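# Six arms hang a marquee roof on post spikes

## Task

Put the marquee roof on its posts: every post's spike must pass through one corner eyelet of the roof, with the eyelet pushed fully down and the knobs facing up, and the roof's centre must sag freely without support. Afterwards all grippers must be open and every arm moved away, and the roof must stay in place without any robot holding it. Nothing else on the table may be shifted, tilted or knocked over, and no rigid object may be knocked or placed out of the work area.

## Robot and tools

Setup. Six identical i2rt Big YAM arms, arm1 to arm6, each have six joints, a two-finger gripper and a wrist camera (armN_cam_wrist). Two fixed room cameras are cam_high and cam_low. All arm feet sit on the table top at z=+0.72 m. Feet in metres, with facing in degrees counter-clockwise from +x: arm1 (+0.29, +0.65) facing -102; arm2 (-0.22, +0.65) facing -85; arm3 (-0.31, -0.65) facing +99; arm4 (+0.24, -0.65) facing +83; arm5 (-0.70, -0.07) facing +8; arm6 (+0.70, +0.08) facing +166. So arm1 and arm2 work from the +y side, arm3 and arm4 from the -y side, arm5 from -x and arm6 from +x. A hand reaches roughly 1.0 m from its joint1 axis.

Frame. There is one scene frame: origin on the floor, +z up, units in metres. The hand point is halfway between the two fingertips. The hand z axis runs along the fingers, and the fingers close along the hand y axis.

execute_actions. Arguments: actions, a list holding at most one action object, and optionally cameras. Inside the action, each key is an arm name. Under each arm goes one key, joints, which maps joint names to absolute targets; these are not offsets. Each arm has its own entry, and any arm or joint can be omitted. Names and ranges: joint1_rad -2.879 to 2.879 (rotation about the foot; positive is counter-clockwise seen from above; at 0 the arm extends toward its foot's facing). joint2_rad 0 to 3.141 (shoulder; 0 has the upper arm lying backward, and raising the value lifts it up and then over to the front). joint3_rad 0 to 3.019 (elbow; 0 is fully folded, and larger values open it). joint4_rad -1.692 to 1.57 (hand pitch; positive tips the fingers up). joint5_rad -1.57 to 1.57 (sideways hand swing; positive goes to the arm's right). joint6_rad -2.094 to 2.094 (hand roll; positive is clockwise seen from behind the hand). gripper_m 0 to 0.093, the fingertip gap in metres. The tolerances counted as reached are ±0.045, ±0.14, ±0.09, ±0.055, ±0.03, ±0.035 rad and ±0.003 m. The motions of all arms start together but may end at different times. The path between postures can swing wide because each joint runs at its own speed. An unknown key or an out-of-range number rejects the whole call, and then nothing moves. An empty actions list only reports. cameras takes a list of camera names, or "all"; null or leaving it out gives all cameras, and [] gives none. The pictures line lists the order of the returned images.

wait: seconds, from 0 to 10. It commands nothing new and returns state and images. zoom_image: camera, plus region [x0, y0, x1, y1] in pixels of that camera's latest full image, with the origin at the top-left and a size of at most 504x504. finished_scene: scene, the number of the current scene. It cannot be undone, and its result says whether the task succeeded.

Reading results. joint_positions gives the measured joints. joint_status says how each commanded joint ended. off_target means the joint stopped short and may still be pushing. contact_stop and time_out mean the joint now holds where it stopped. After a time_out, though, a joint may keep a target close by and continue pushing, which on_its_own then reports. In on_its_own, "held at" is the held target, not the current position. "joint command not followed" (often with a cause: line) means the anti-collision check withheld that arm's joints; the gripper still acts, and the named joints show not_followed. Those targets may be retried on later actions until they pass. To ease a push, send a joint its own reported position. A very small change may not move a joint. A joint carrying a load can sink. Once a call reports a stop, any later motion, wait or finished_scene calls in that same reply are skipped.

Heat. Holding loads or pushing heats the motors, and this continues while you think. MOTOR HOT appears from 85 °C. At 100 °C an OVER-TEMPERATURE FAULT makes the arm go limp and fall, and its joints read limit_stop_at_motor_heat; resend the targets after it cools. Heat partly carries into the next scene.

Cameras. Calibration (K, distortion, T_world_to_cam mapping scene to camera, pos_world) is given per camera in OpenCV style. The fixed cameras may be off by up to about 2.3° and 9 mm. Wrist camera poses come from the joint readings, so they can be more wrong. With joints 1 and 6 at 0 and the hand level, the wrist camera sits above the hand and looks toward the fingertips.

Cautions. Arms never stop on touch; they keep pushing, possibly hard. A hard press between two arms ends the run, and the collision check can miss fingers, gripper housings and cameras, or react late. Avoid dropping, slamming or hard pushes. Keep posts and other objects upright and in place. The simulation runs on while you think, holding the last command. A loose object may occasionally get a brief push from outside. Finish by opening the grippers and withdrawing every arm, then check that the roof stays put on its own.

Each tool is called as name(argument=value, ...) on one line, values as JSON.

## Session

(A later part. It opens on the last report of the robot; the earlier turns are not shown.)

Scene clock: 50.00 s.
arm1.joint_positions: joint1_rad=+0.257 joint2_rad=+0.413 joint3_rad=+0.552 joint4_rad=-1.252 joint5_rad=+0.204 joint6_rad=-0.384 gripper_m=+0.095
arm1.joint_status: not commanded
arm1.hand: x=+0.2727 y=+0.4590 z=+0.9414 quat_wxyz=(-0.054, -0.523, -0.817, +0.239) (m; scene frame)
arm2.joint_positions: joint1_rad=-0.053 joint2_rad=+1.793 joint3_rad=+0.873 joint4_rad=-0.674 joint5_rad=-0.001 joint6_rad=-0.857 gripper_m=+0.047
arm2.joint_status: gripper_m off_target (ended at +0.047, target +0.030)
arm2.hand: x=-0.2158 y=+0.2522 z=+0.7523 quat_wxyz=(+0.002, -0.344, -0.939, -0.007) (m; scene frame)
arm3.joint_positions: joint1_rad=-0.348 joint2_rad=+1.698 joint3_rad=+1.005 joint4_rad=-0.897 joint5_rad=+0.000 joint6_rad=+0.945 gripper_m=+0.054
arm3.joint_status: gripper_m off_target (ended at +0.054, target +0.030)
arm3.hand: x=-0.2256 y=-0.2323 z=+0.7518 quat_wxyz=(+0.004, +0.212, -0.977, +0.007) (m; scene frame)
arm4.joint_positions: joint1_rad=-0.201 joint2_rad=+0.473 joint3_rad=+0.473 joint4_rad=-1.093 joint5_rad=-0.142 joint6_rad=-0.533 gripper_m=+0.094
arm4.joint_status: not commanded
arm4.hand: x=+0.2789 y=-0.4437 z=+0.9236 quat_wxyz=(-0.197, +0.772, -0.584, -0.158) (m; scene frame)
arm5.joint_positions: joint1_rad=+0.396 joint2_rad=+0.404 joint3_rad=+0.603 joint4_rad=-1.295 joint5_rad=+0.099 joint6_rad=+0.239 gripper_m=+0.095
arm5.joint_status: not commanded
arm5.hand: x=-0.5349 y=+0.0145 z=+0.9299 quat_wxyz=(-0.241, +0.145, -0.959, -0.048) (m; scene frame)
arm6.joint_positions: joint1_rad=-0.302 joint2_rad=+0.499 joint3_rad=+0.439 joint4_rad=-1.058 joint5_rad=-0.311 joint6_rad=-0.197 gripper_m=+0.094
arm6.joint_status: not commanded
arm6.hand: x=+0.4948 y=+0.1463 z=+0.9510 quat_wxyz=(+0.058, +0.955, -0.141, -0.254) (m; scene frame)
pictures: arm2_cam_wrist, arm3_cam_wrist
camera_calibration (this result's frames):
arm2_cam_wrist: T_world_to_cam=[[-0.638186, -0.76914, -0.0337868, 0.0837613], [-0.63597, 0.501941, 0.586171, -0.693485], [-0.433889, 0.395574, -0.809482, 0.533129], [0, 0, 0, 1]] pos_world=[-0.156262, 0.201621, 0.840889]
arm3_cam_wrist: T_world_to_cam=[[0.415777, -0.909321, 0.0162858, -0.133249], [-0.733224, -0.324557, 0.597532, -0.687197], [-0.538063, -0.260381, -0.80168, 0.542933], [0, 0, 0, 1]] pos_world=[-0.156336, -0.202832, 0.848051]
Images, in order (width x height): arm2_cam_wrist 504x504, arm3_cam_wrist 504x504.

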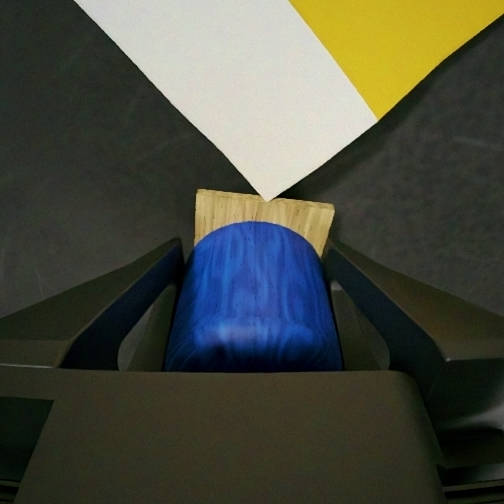

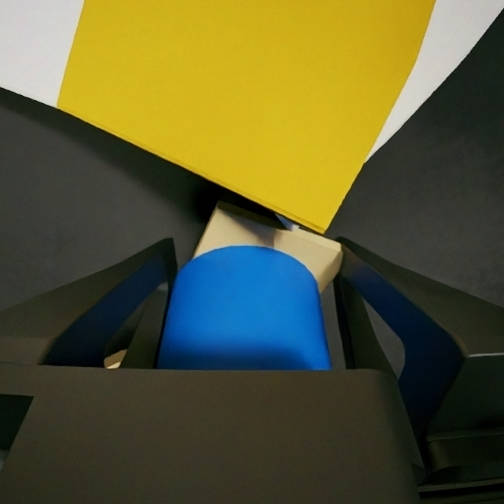

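execute_actions(actions=[{"arm2":{"joints":{"joint2_rad":1.30,"joint3_rad":1.25,"joint4_rad":-1.50}},"arm3":{"joints":{"joint2_rad":1.27,"joint3_rad":1.42,"joint4_rad":-1.69}}}], cameras=[])

execute_actions(actions=[{"arm2":{"joints":{"joint1_rad":-0.40,"joint2_rad":1.21,"joint3_rad":1.21,"joint4_rad":-1.52,"joint6_rad":-1.22}},"arm3":{"joints":{"joint1_rad":0.11,"joint2_rad":1.33,"joint3_rad":1.49,"joint4_rad":-1.69,"joint6_rad":0.64}}}], cameras=["arm2_cam_wrist","arm3_cam_wrist","cam_low"])

zoom_image(camera="cam_low", region=[280,120,560,280])

Scene clock: 52.23 s.
arm1.joint_positions: joint1_rad=+0.257 joint2_rad=+0.413 joint3_rad=+0.552 joint4_rad=-1.252 joint5_rad=+0.204 joint6_rad=-0.384 gripper_m=+0.095
arm1.joint_status: not commanded
arm1.hand: x=+0.2727 y=+0.4590 z=+0.9414 quat_wxyz=(-0.054, -0.523, -0.817, +0.239) (m; scene frame)
arm2.joint_positions: joint1_rad=-0.053 joint2_rad=+1.312 joint3_rad=+1.245 joint4_rad=-1.463 joint5_rad=-0.001 joint6_rad=-0.858 gripper_m=+0.047
arm2.joint_status: all done
arm2.hand: x=-0.2162 y=+0.2705 z=+1.0595 quat_wxyz=(-0.009, -0.344, -0.939, +0.022) (m; scene frame)
arm3.joint_positions: joint1_rad=-0.348 joint2_rad=+1.289 joint3_rad=+1.408 joint4_rad=-1.659 joint5_rad=+0.000 joint6_rad=+0.945 gripper_m=+0.054
arm3.joint_status: all done
arm3.hand: x=-0.2367 y=-0.2899 z=+1.0567 quat_wxyz=(-0.007, +0.212, -0.977, -0.016) (m; scene frame)
arm4.joint_positions: joint1_rad=-0.201 joint2_rad=+0.473 joint3_rad=+0.473 joint4_rad=-1.093 joint5_rad=-0.142 joint6_rad=-0.533 gripper_m=+0.094
arm4.joint_status: not commanded
arm4.hand: x=+0.2789 y=-0.4437 z=+0.9236 quat_wxyz=(-0.197, +0.772, -0.584, -0.158) (m; scene frame)
arm5.joint_positions: joint1_rad=+0.396 joint2_rad=+0.404 joint3_rad=+0.603 joint4_rad=-1.295 joint5_rad=+0.099 joint6_rad=+0.239 gripper_m=+0.095
arm5.joint_status: not commanded
arm5.hand: x=-0.5349 y=+0.0145 z=+0.9299 quat_wxyz=(-0.241, +0.145, -0.959, -0.048) (m; scene frame)
arm6.joint_positions: joint1_rad=-0.302 joint2_rad=+0.499 joint3_rad=+0.439 joint4_rad=-1.058 joint5_rad=-0.311 joint6_rad=-0.197 gripper_m=+0.094
arm6.joint_status: not commanded
arm6.hand: x=+0.4948 y=+0.1463 z=+0.9510 quat_wxyz=(+0.058, +0.955, -0.141, -0.254) (m; scene frame)
pictures: none
No camera images: the call's "cameras" was empty. Leave "cameras" out to get every camera's image.

Scene clock: 53.57 s.
arm1.joint_positions: joint1_rad=+0.257 joint2_rad=+0.413 joint3_rad=+0.552 joint4_rad=-1.252 joint5_rad=+0.204 joint6_rad=-0.384 gripper_m=+0.095
arm1.joint_status: not commanded
arm1.hand: x=+0.2727 y=+0.4590 z=+0.9414 quat_wxyz=(-0.054, -0.523, -0.817, +0.239) (m; scene frame)
arm2.joint_positions: joint1_rad=-0.392 joint2_rad=+1.220 joint3_rad=+1.205 joint4_rad=-1.495 joint5_rad=-0.009 joint6_rad=-1.198 gripper_m=+0.047
arm2.joint_status: all done
arm2.hand: x=-0.3327 y=+0.3182 z=+1.0747 quat_wxyz=(-0.007, -0.343, -0.939, +0.034) (m; scene frame)
arm3.joint_positions: joint1_rad=+0.100 joint2_rad=+1.332 joint3_rad=+1.464 joint4_rad=-1.668 joint5_rad=+0.014 joint6_rad=+0.646 gripper_m=+0.054
arm3.joint_status: all done
arm3.hand: x=-0.4020 y=-0.2772 z=+1.0629 quat_wxyz=(-0.013, +0.554, -0.832, -0.016) (m; scene frame)
arm4.joint_positions: joint1_rad=-0.201 joint2_rad=+0.473 joint3_rad=+0.473 joint4_rad=-1.093 joint5_rad=-0.142 joint6_rad=-0.533 gripper_m=+0.094
arm4.joint_status: not commanded
arm4.hand: x=+0.2789 y=-0.4437 z=+0.9236 quat_wxyz=(-0.197, +0.772, -0.584, -0.158) (m; scene frame)
arm5.joint_positions: joint1_rad=+0.396 joint2_rad=+0.404 joint3_rad=+0.603 joint4_rad=-1.295 joint5_rad=+0.099 joint6_rad=+0.239 gripper_m=+0.095
arm5.joint_status: not commanded
arm5.hand: x=-0.5349 y=+0.0145 z=+0.9299 quat_wxyz=(-0.241, +0.145, -0.959, -0.048) (m; scene frame)
arm6.joint_positions: joint1_rad=-0.302 joint2_rad=+0.499 joint3_rad=+0.439 joint4_rad=-1.058 joint5_rad=-0.311 joint6_rad=-0.197 gripper_m=+0.094
arm6.joint_status: not commanded
arm6.hand: x=+0.4948 y=+0.1463 z=+0.9510 quat_wxyz=(+0.058, +0.955, -0.141, -0.254) (m; scene frame)
pictures: arm2_cam_wrist, arm3_cam_wrist, cam_low
camera_calibration (this result's frames):
arm2_cam_wrist: T_world_to_cam=[[-0.636781, -0.77011, 0.037947, -0.00550879], [-0.630364, 0.548308, 0.549545, -0.963415], [-0.444017, 0.326019, -0.834602, 0.763089], [0, 0, 0, 1]] pos_world=[-0.271986, 0.275224, 1.16652]
arm3_cam_wrist: T_world_to_cam=[[0.922695, -0.385472, -0.00669112, 0.267657], [-0.316626, -0.767574, 0.557296, -0.929567], [-0.219958, -0.512095, -0.830287, 0.774211], [0, 0, 0, 1]] pos_world=[-0.370997, -0.213867, 1.16265]
Images, in order (width x height): arm2_cam_wrist 504x504, arm3_cam_wrist 504x504, cam_low 896x504.

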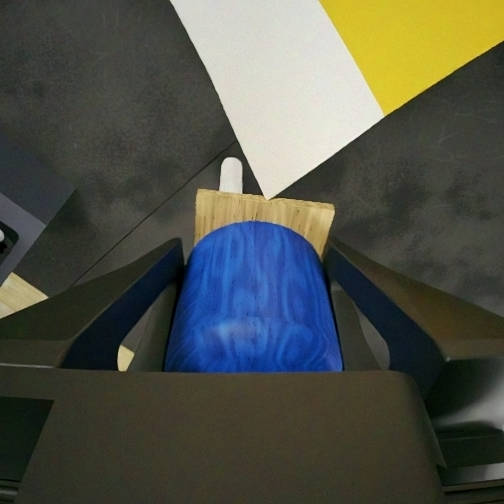

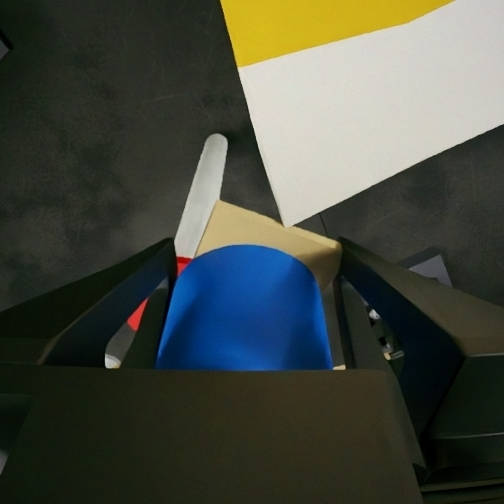

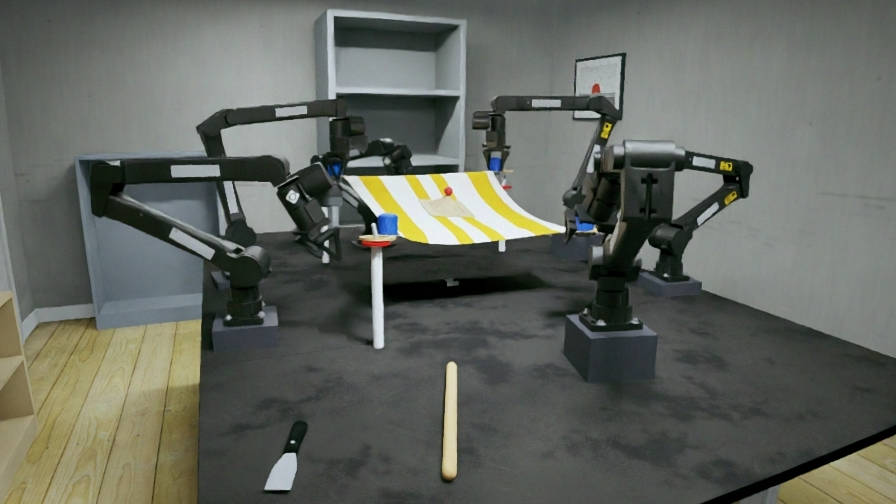

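Region (280, 120, 560, 280) of cam_low's 896x504 image, scaled by 1.800, with more detail than that image has; it fills the top 288 rows of this view, and the rest is white.

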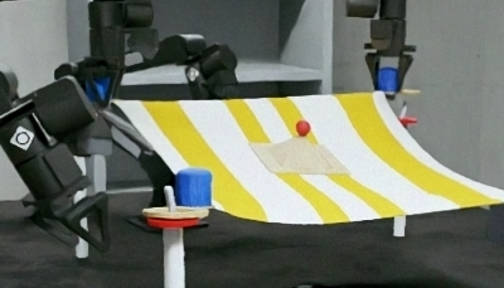

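execute_actions(actions=[{"arm2":{"joints":{"joint3_rad":1.07,"joint4_rad":-1.36}},"arm3":{"joints":{"joint3_rad":1.35,"joint4_rad":-1.56}}}], cameras=["cam_low","cam_high"])

zoom_image(camera="cam_low", region=[280,120,560,280])

Scene clock: 54.87 s.
arm1.joint_positions: joint1_rad=+0.257 joint2_rad=+0.413 joint3_rad=+0.552 joint4_rad=-1.252 joint5_rad=+0.204 joint6_rad=-0.384 gripper_m=+0.095
arm1.joint_status: not commanded
arm1.hand: x=+0.2727 y=+0.4590 z=+0.9414 quat_wxyz=(-0.054, -0.523, -0.817, +0.239) (m; scene frame)
arm2.joint_positions: joint1_rad=-0.392 joint2_rad=+1.220 joint3_rad=+1.062 joint4_rad=-1.360 joint5_rad=-0.009 joint6_rad=-1.198 gripper_m=+0.047
arm2.joint_status: all done
arm2.hand: x=-0.3305 y=+0.3239 z=+1.0203 quat_wxyz=(-0.007, -0.343, -0.939, +0.030) (m; scene frame)
arm3.joint_positions: joint1_rad=+0.100 joint2_rad=+1.337 joint3_rad=+1.358 joint4_rad=-1.561 joint5_rad=+0.014 joint6_rad=+0.646 gripper_m=+0.054
arm3.joint_status: all done
arm3.hand: x=-0.4031 y=-0.2728 z=+1.0208 quat_wxyz=(-0.013, +0.554, -0.832, -0.014) (m; scene frame)
arm4.joint_positions: joint1_rad=-0.201 joint2_rad=+0.473 joint3_rad=+0.473 joint4_rad=-1.093 joint5_rad=-0.142 joint6_rad=-0.533 gripper_m=+0.094
arm4.joint_status: not commanded
arm4.hand: x=+0.2789 y=-0.4437 z=+0.9236 quat_wxyz=(-0.197, +0.772, -0.584, -0.158) (m; scene frame)
arm5.joint_positions: joint1_rad=+0.396 joint2_rad=+0.404 joint3_rad=+0.603 joint4_rad=-1.295 joint5_rad=+0.099 joint6_rad=+0.239 gripper_m=+0.095
arm5.joint_status: not commanded
arm5.hand: x=-0.5349 y=+0.0145 z=+0.9299 quat_wxyz=(-0.241, +0.145, -0.959, -0.048) (m; scene frame)
arm6.joint_positions: joint1_rad=-0.302 joint2_rad=+0.499 joint3_rad=+0.439 joint4_rad=-1.058 joint5_rad=-0.311 joint6_rad=-0.197 gripper_m=+0.094
arm6.joint_status: not commanded
arm6.hand: x=+0.4948 y=+0.1463 z=+0.9510 quat_wxyz=(+0.058, +0.955, -0.141, -0.254) (m; scene frame)
pictures: cam_high, cam_low
Images, in order (width x height): cam_high 896x504, cam_low 896x504.

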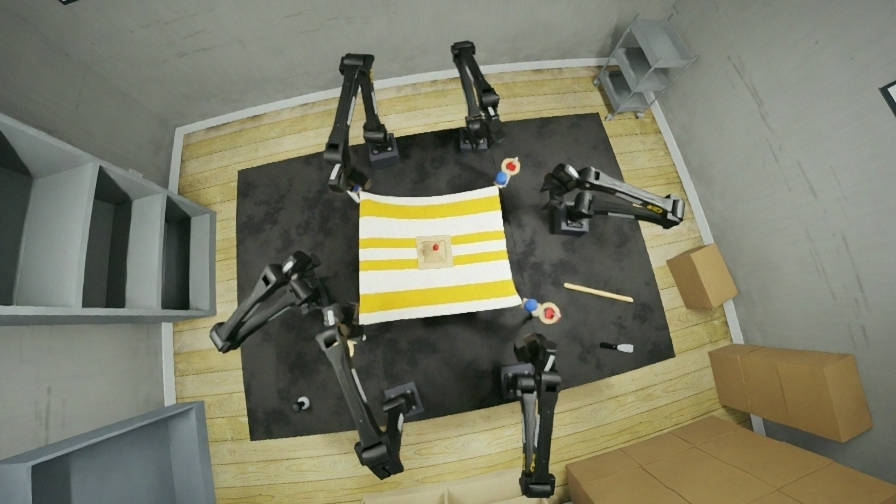

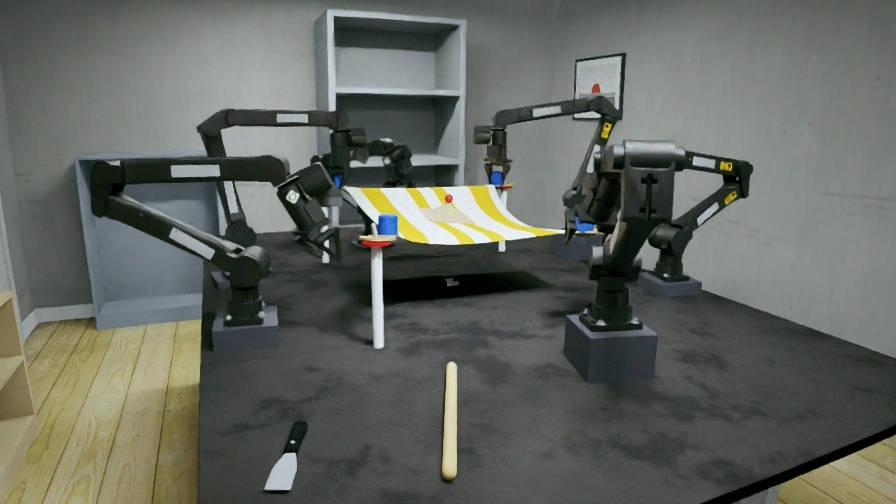

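Region (280, 120, 560, 280) of cam_low's 896x504 image, scaled by 1.800, with more detail than that image has; it fills the top 288 rows of this view, and the rest is white.

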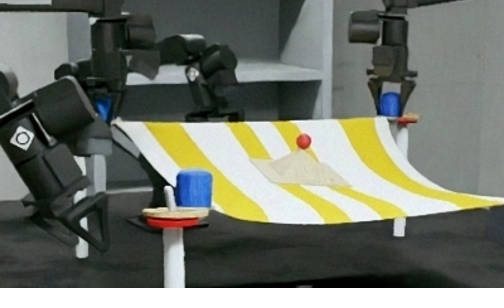

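Looks on. A bit lower, release, withdraw.

execute_actions(actions=[{"arm2":{"joints":{"joint3_rad":1.03,"joint4_rad":-1.33}},"arm3":{"joints":{"joint3_rad":1.32,"joint4_rad":-1.53}}}], cameras=[])

execute_actions(actions=[{"arm2":{"joints":{"gripper_m":0.09}},"arm3":{"joints":{"gripper_m":0.09}}}], cameras=[])

execute_actions(actions=[{"arm2":{"joints":{"joint3_rad":1.30,"joint4_rad":-1.5}},"arm3":{"joints":{"joint3_rad":1.55,"joint4_rad":-1.6}}}], cameras=[])

execute_actions(actions=[{"arm2":{"joints":{"joint2_rad":0.6}},"arm3":{"joints":{"joint2_rad":0.7}}}], cameras=["cam_low","cam_high"])

zoom_image(camera="cam_high", region=[280,120,640,400])

zoom_image(camera="cam_low", region=[280,120,640,280])

Scene clock: 55.93 s.
arm1.joint_positions: joint1_rad=+0.257 joint2_rad=+0.413 joint3_rad=+0.552 joint4_rad=-1.252 joint5_rad=+0.204 joint6_rad=-0.384 gripper_m=+0.095
arm1.joint_status: not commanded
arm1.hand: x=+0.2727 y=+0.4590 z=+0.9414 quat_wxyz=(-0.054, -0.523, -0.817, +0.239) (m; scene frame)
arm2.joint_positions: joint1_rad=-0.392 joint2_rad=+1.218 joint3_rad=+1.042 joint4_rad=-1.333 joint5_rad=-0.004 joint6_rad=-1.200 gripper_m=+0.047
arm2.joint_status: all done
arm2.hand: x=-0.3314 y=+0.3240 z=+1.0132 quat_wxyz=(-0.004, -0.342, -0.939, +0.035) (m; scene frame)
arm3.joint_positions: joint1_rad=+0.099 joint2_rad=+1.334 joint3_rad=+1.341 joint4_rad=-1.534 joint5_rad=+0.012 joint6_rad=+0.646 gripper_m=+0.054
arm3.joint_status: all done
arm3.hand: x=-0.4040 y=-0.2707 z=+1.0156 quat_wxyz=(-0.014, +0.554, -0.832, -0.020) (m; scene frame)
arm4.joint_positions: joint1_rad=-0.201 joint2_rad=+0.473 joint3_rad=+0.473 joint4_rad=-1.093 joint5_rad=-0.142 joint6_rad=-0.533 gripper_m=+0.094
arm4.joint_status: not commanded
arm4.hand: x=+0.2789 y=-0.4437 z=+0.9236 quat_wxyz=(-0.197, +0.772, -0.584, -0.158) (m; scene frame)
arm5.joint_positions: joint1_rad=+0.396 joint2_rad=+0.404 joint3_rad=+0.603 joint4_rad=-1.295 joint5_rad=+0.099 joint6_rad=+0.239 gripper_m=+0.095
arm5.joint_status: not commanded
arm5.hand: x=-0.5349 y=+0.0145 z=+0.9299 quat_wxyz=(-0.241, +0.145, -0.959, -0.048) (m; scene frame)
arm6.joint_positions: joint1_rad=-0.302 joint2_rad=+0.499 joint3_rad=+0.439 joint4_rad=-1.058 joint5_rad=-0.311 joint6_rad=-0.197 gripper_m=+0.094
arm6.joint_status: not commanded
arm6.hand: x=+0.4948 y=+0.1463 z=+0.9510 quat_wxyz=(+0.058, +0.955, -0.141, -0.254) (m; scene frame)
pictures: none
No camera images: the call's "cameras" was empty. Leave "cameras" out to get every camera's image.

Scene clock: 56.57 s.
arm1.joint_positions: joint1_rad=+0.257 joint2_rad=+0.413 joint3_rad=+0.552 joint4_rad=-1.252 joint5_rad=+0.204 joint6_rad=-0.384 gripper_m=+0.095
arm1.joint_status: not commanded
arm1.hand: x=+0.2727 y=+0.4590 z=+0.9414 quat_wxyz=(-0.054, -0.523, -0.817, +0.239) (m; scene frame)
arm2.joint_positions: joint1_rad=-0.392 joint2_rad=+1.218 joint3_rad=+1.029 joint4_rad=-1.333 joint5_rad=-0.002 joint6_rad=-1.206 gripper_m=+0.090
arm2.joint_status: all done
arm2.hand: x=-0.3304 y=+0.3280 z=+1.0082 quat_wxyz=(-0.003, -0.340, -0.940, +0.028) (m; scene frame)
arm3.joint_positions: joint1_rad=+0.100 joint2_rad=+1.334 joint3_rad=+1.334 joint4_rad=-1.534 joint5_rad=+0.004 joint6_rad=+0.646 gripper_m=+0.090
arm3.joint_status: all done
arm3.hand: x=-0.4052 y=-0.2728 z=+1.0130 quat_wxyz=(-0.009, +0.554, -0.832, -0.019) (m; scene frame)
arm4.joint_positions: joint1_rad=-0.201 joint2_rad=+0.473 joint3_rad=+0.473 joint4_rad=-1.093 joint5_rad=-0.142 joint6_rad=-0.533 gripper_m=+0.094
arm4.joint_status: not commanded
arm4.hand: x=+0.2789 y=-0.4437 z=+0.9236 quat_wxyz=(-0.197, +0.772, -0.584, -0.158) (m; scene frame)
arm5.joint_positions: joint1_rad=+0.396 joint2_rad=+0.404 joint3_rad=+0.603 joint4_rad=-1.295 joint5_rad=+0.099 joint6_rad=+0.239 gripper_m=+0.095
arm5.joint_status: not commanded
arm5.hand: x=-0.5349 y=+0.0145 z=+0.9299 quat_wxyz=(-0.241, +0.145, -0.959, -0.048) (m; scene frame)
arm6.joint_positions: joint1_rad=-0.302 joint2_rad=+0.499 joint3_rad=+0.439 joint4_rad=-1.058 joint5_rad=-0.311 joint6_rad=-0.197 gripper_m=+0.094
arm6.joint_status: not commanded
arm6.hand: x=+0.4948 y=+0.1463 z=+0.9510 quat_wxyz=(+0.058, +0.955, -0.141, -0.254) (m; scene frame)
pictures: none
No camera images: the call's "cameras" was empty. Leave "cameras" out to get every camera's image.

Scene clock: 57.57 s.
arm1.joint_positions: joint1_rad=+0.257 joint2_rad=+0.413 joint3_rad=+0.552 joint4_rad=-1.252 joint5_rad=+0.204 joint6_rad=-0.384 gripper_m=+0.095
arm1.joint_status: not commanded
arm1.hand: x=+0.2727 y=+0.4590 z=+0.9414 quat_wxyz=(-0.054, -0.523, -0.817, +0.239) (m; scene frame)
arm2.joint_positions: joint1_rad=-0.392 joint2_rad=+1.208 joint3_rad=+1.267 joint4_rad=-1.483 joint5_rad=-0.002 joint6_rad=-1.206 gripper_m=+0.090
arm2.joint_status: all done
arm2.hand: x=-0.3389 y=+0.3040 z=+1.1045 quat_wxyz=(-0.004, -0.339, -0.938, +0.077) (m; scene frame)
arm3.joint_positions: joint1_rad=+0.100 joint2_rad=+1.318 joint3_rad=+1.514 joint4_rad=-1.589 joint5_rad=+0.004 joint6_rad=+0.646 gripper_m=+0.090
arm3.joint_status: all done
arm3.hand: x=-0.4103 y=-0.2529 z=+1.0909 quat_wxyz=(-0.032, +0.552, -0.829, -0.085) (m; scene frame)
arm4.joint_positions: joint1_rad=-0.201 joint2_rad=+0.473 joint3_rad=+0.473 joint4_rad=-1.093 joint5_rad=-0.142 joint6_rad=-0.533 gripper_m=+0.094
arm4.joint_status: not commanded
arm4.hand: x=+0.2789 y=-0.4437 z=+0.9236 quat_wxyz=(-0.197, +0.772, -0.584, -0.158) (m; scene frame)
arm5.joint_positions: joint1_rad=+0.396 joint2_rad=+0.404 joint3_rad=+0.603 joint4_rad=-1.295 joint5_rad=+0.099 joint6_rad=+0.239 gripper_m=+0.095
arm5.joint_status: not commanded
arm5.hand: x=-0.5349 y=+0.0145 z=+0.9299 quat_wxyz=(-0.241, +0.145, -0.959, -0.048) (m; scene frame)
arm6.joint_positions: joint1_rad=-0.302 joint2_rad=+0.499 joint3_rad=+0.439 joint4_rad=-1.058 joint5_rad=-0.311 joint6_rad=-0.197 gripper_m=+0.094
arm6.joint_status: not commanded
arm6.hand: x=+0.4948 y=+0.1463 z=+0.9510 quat_wxyz=(+0.058, +0.955, -0.141, -0.254) (m; scene frame)
pictures: none
No camera images: the call's "cameras" was empty. Leave "cameras" out to get every camera's image.

Scene clock: 59.23 s.
arm1.joint_positions: joint1_rad=+0.257 joint2_rad=+0.413 joint3_rad=+0.552 joint4_rad=-1.252 joint5_rad=+0.204 joint6_rad=-0.384 gripper_m=+0.095
arm1.joint_status: not commanded
arm1.hand: x=+0.2727 y=+0.4590 z=+0.9414 quat_wxyz=(-0.054, -0.523, -0.817, +0.239) (m; scene frame)
arm2.joint_positions: joint1_rad=-0.392 joint2_rad=+0.597 joint3_rad=+1.277 joint4_rad=-1.484 joint5_rad=-0.002 joint6_rad=-1.206 gripper_m=+0.090
arm2.joint_status: all done
arm2.hand: x=-0.2895 y=+0.4508 z=+1.2781 quat_wxyz=(-0.009, -0.315, -0.871, +0.378) (m; scene frame)
arm3.joint_positions: joint1_rad=+0.100 joint2_rad=+0.707 joint3_rad=+1.541 joint4_rad=-1.589 joint5_rad=+0.004 joint6_rad=+0.646 gripper_m=+0.090
arm3.joint_status: all done
arm3.hand: x=-0.3615 y=-0.4448 z=+1.2857 quat_wxyz=(-0.134, +0.508, -0.764, -0.375) (m; scene frame)
arm4.joint_positions: joint1_rad=-0.201 joint2_rad=+0.473 joint3_rad=+0.473 joint4_rad=-1.093 joint5_rad=-0.142 joint6_rad=-0.533 gripper_m=+0.094
arm4.joint_status: not commanded
arm4.hand: x=+0.2789 y=-0.4437 z=+0.9236 quat_wxyz=(-0.197, +0.772, -0.584, -0.158) (m; scene frame)
arm5.joint_positions: joint1_rad=+0.396 joint2_rad=+0.404 joint3_rad=+0.603 joint4_rad=-1.295 joint5_rad=+0.099 joint6_rad=+0.239 gripper_m=+0.095
arm5.joint_status: not commanded
arm5.hand: x=-0.5349 y=+0.0145 z=+0.9299 quat_wxyz=(-0.241, +0.145, -0.959, -0.048) (m; scene frame)
arm6.joint_positions: joint1_rad=-0.302 joint2_rad=+0.499 joint3_rad=+0.439 joint4_rad=-1.058 joint5_rad=-0.311 joint6_rad=-0.197 gripper_m=+0.094
arm6.joint_status: not commanded
arm6.hand: x=+0.4948 y=+0.1463 z=+0.9510 quat_wxyz=(+0.058, +0.955, -0.141, -0.254) (m; scene frame)
pictures: cam_high, cam_low
Images, in order (width x height): cam_high 896x504, cam_low 896x504.

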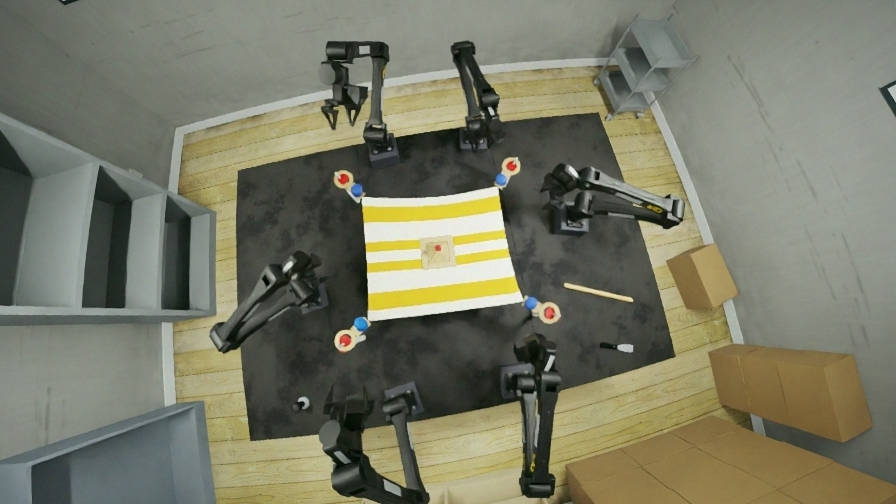

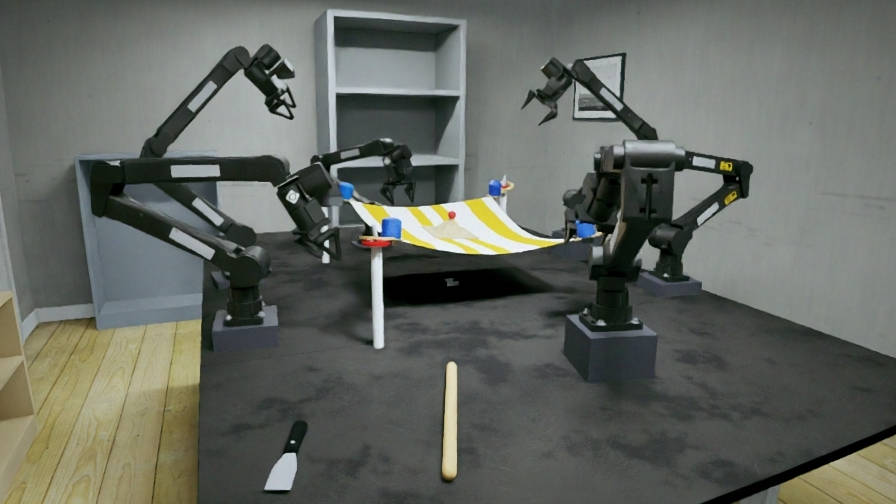

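Region (280, 120, 640, 400) of cam_high's 896x504 image, scaled by 1.400, with more detail than that image has.

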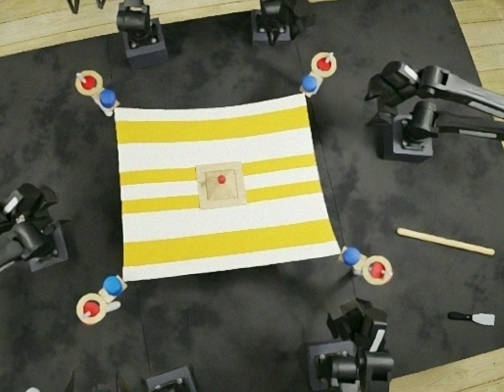

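Region (280, 120, 640, 280) of cam_low's 896x504 image, scaled by 1.400, with more detail than that image has.

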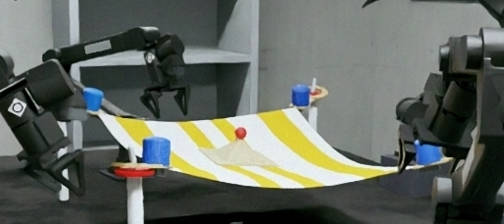

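finished_scene(scene=2)

The scene is finished: the task was done.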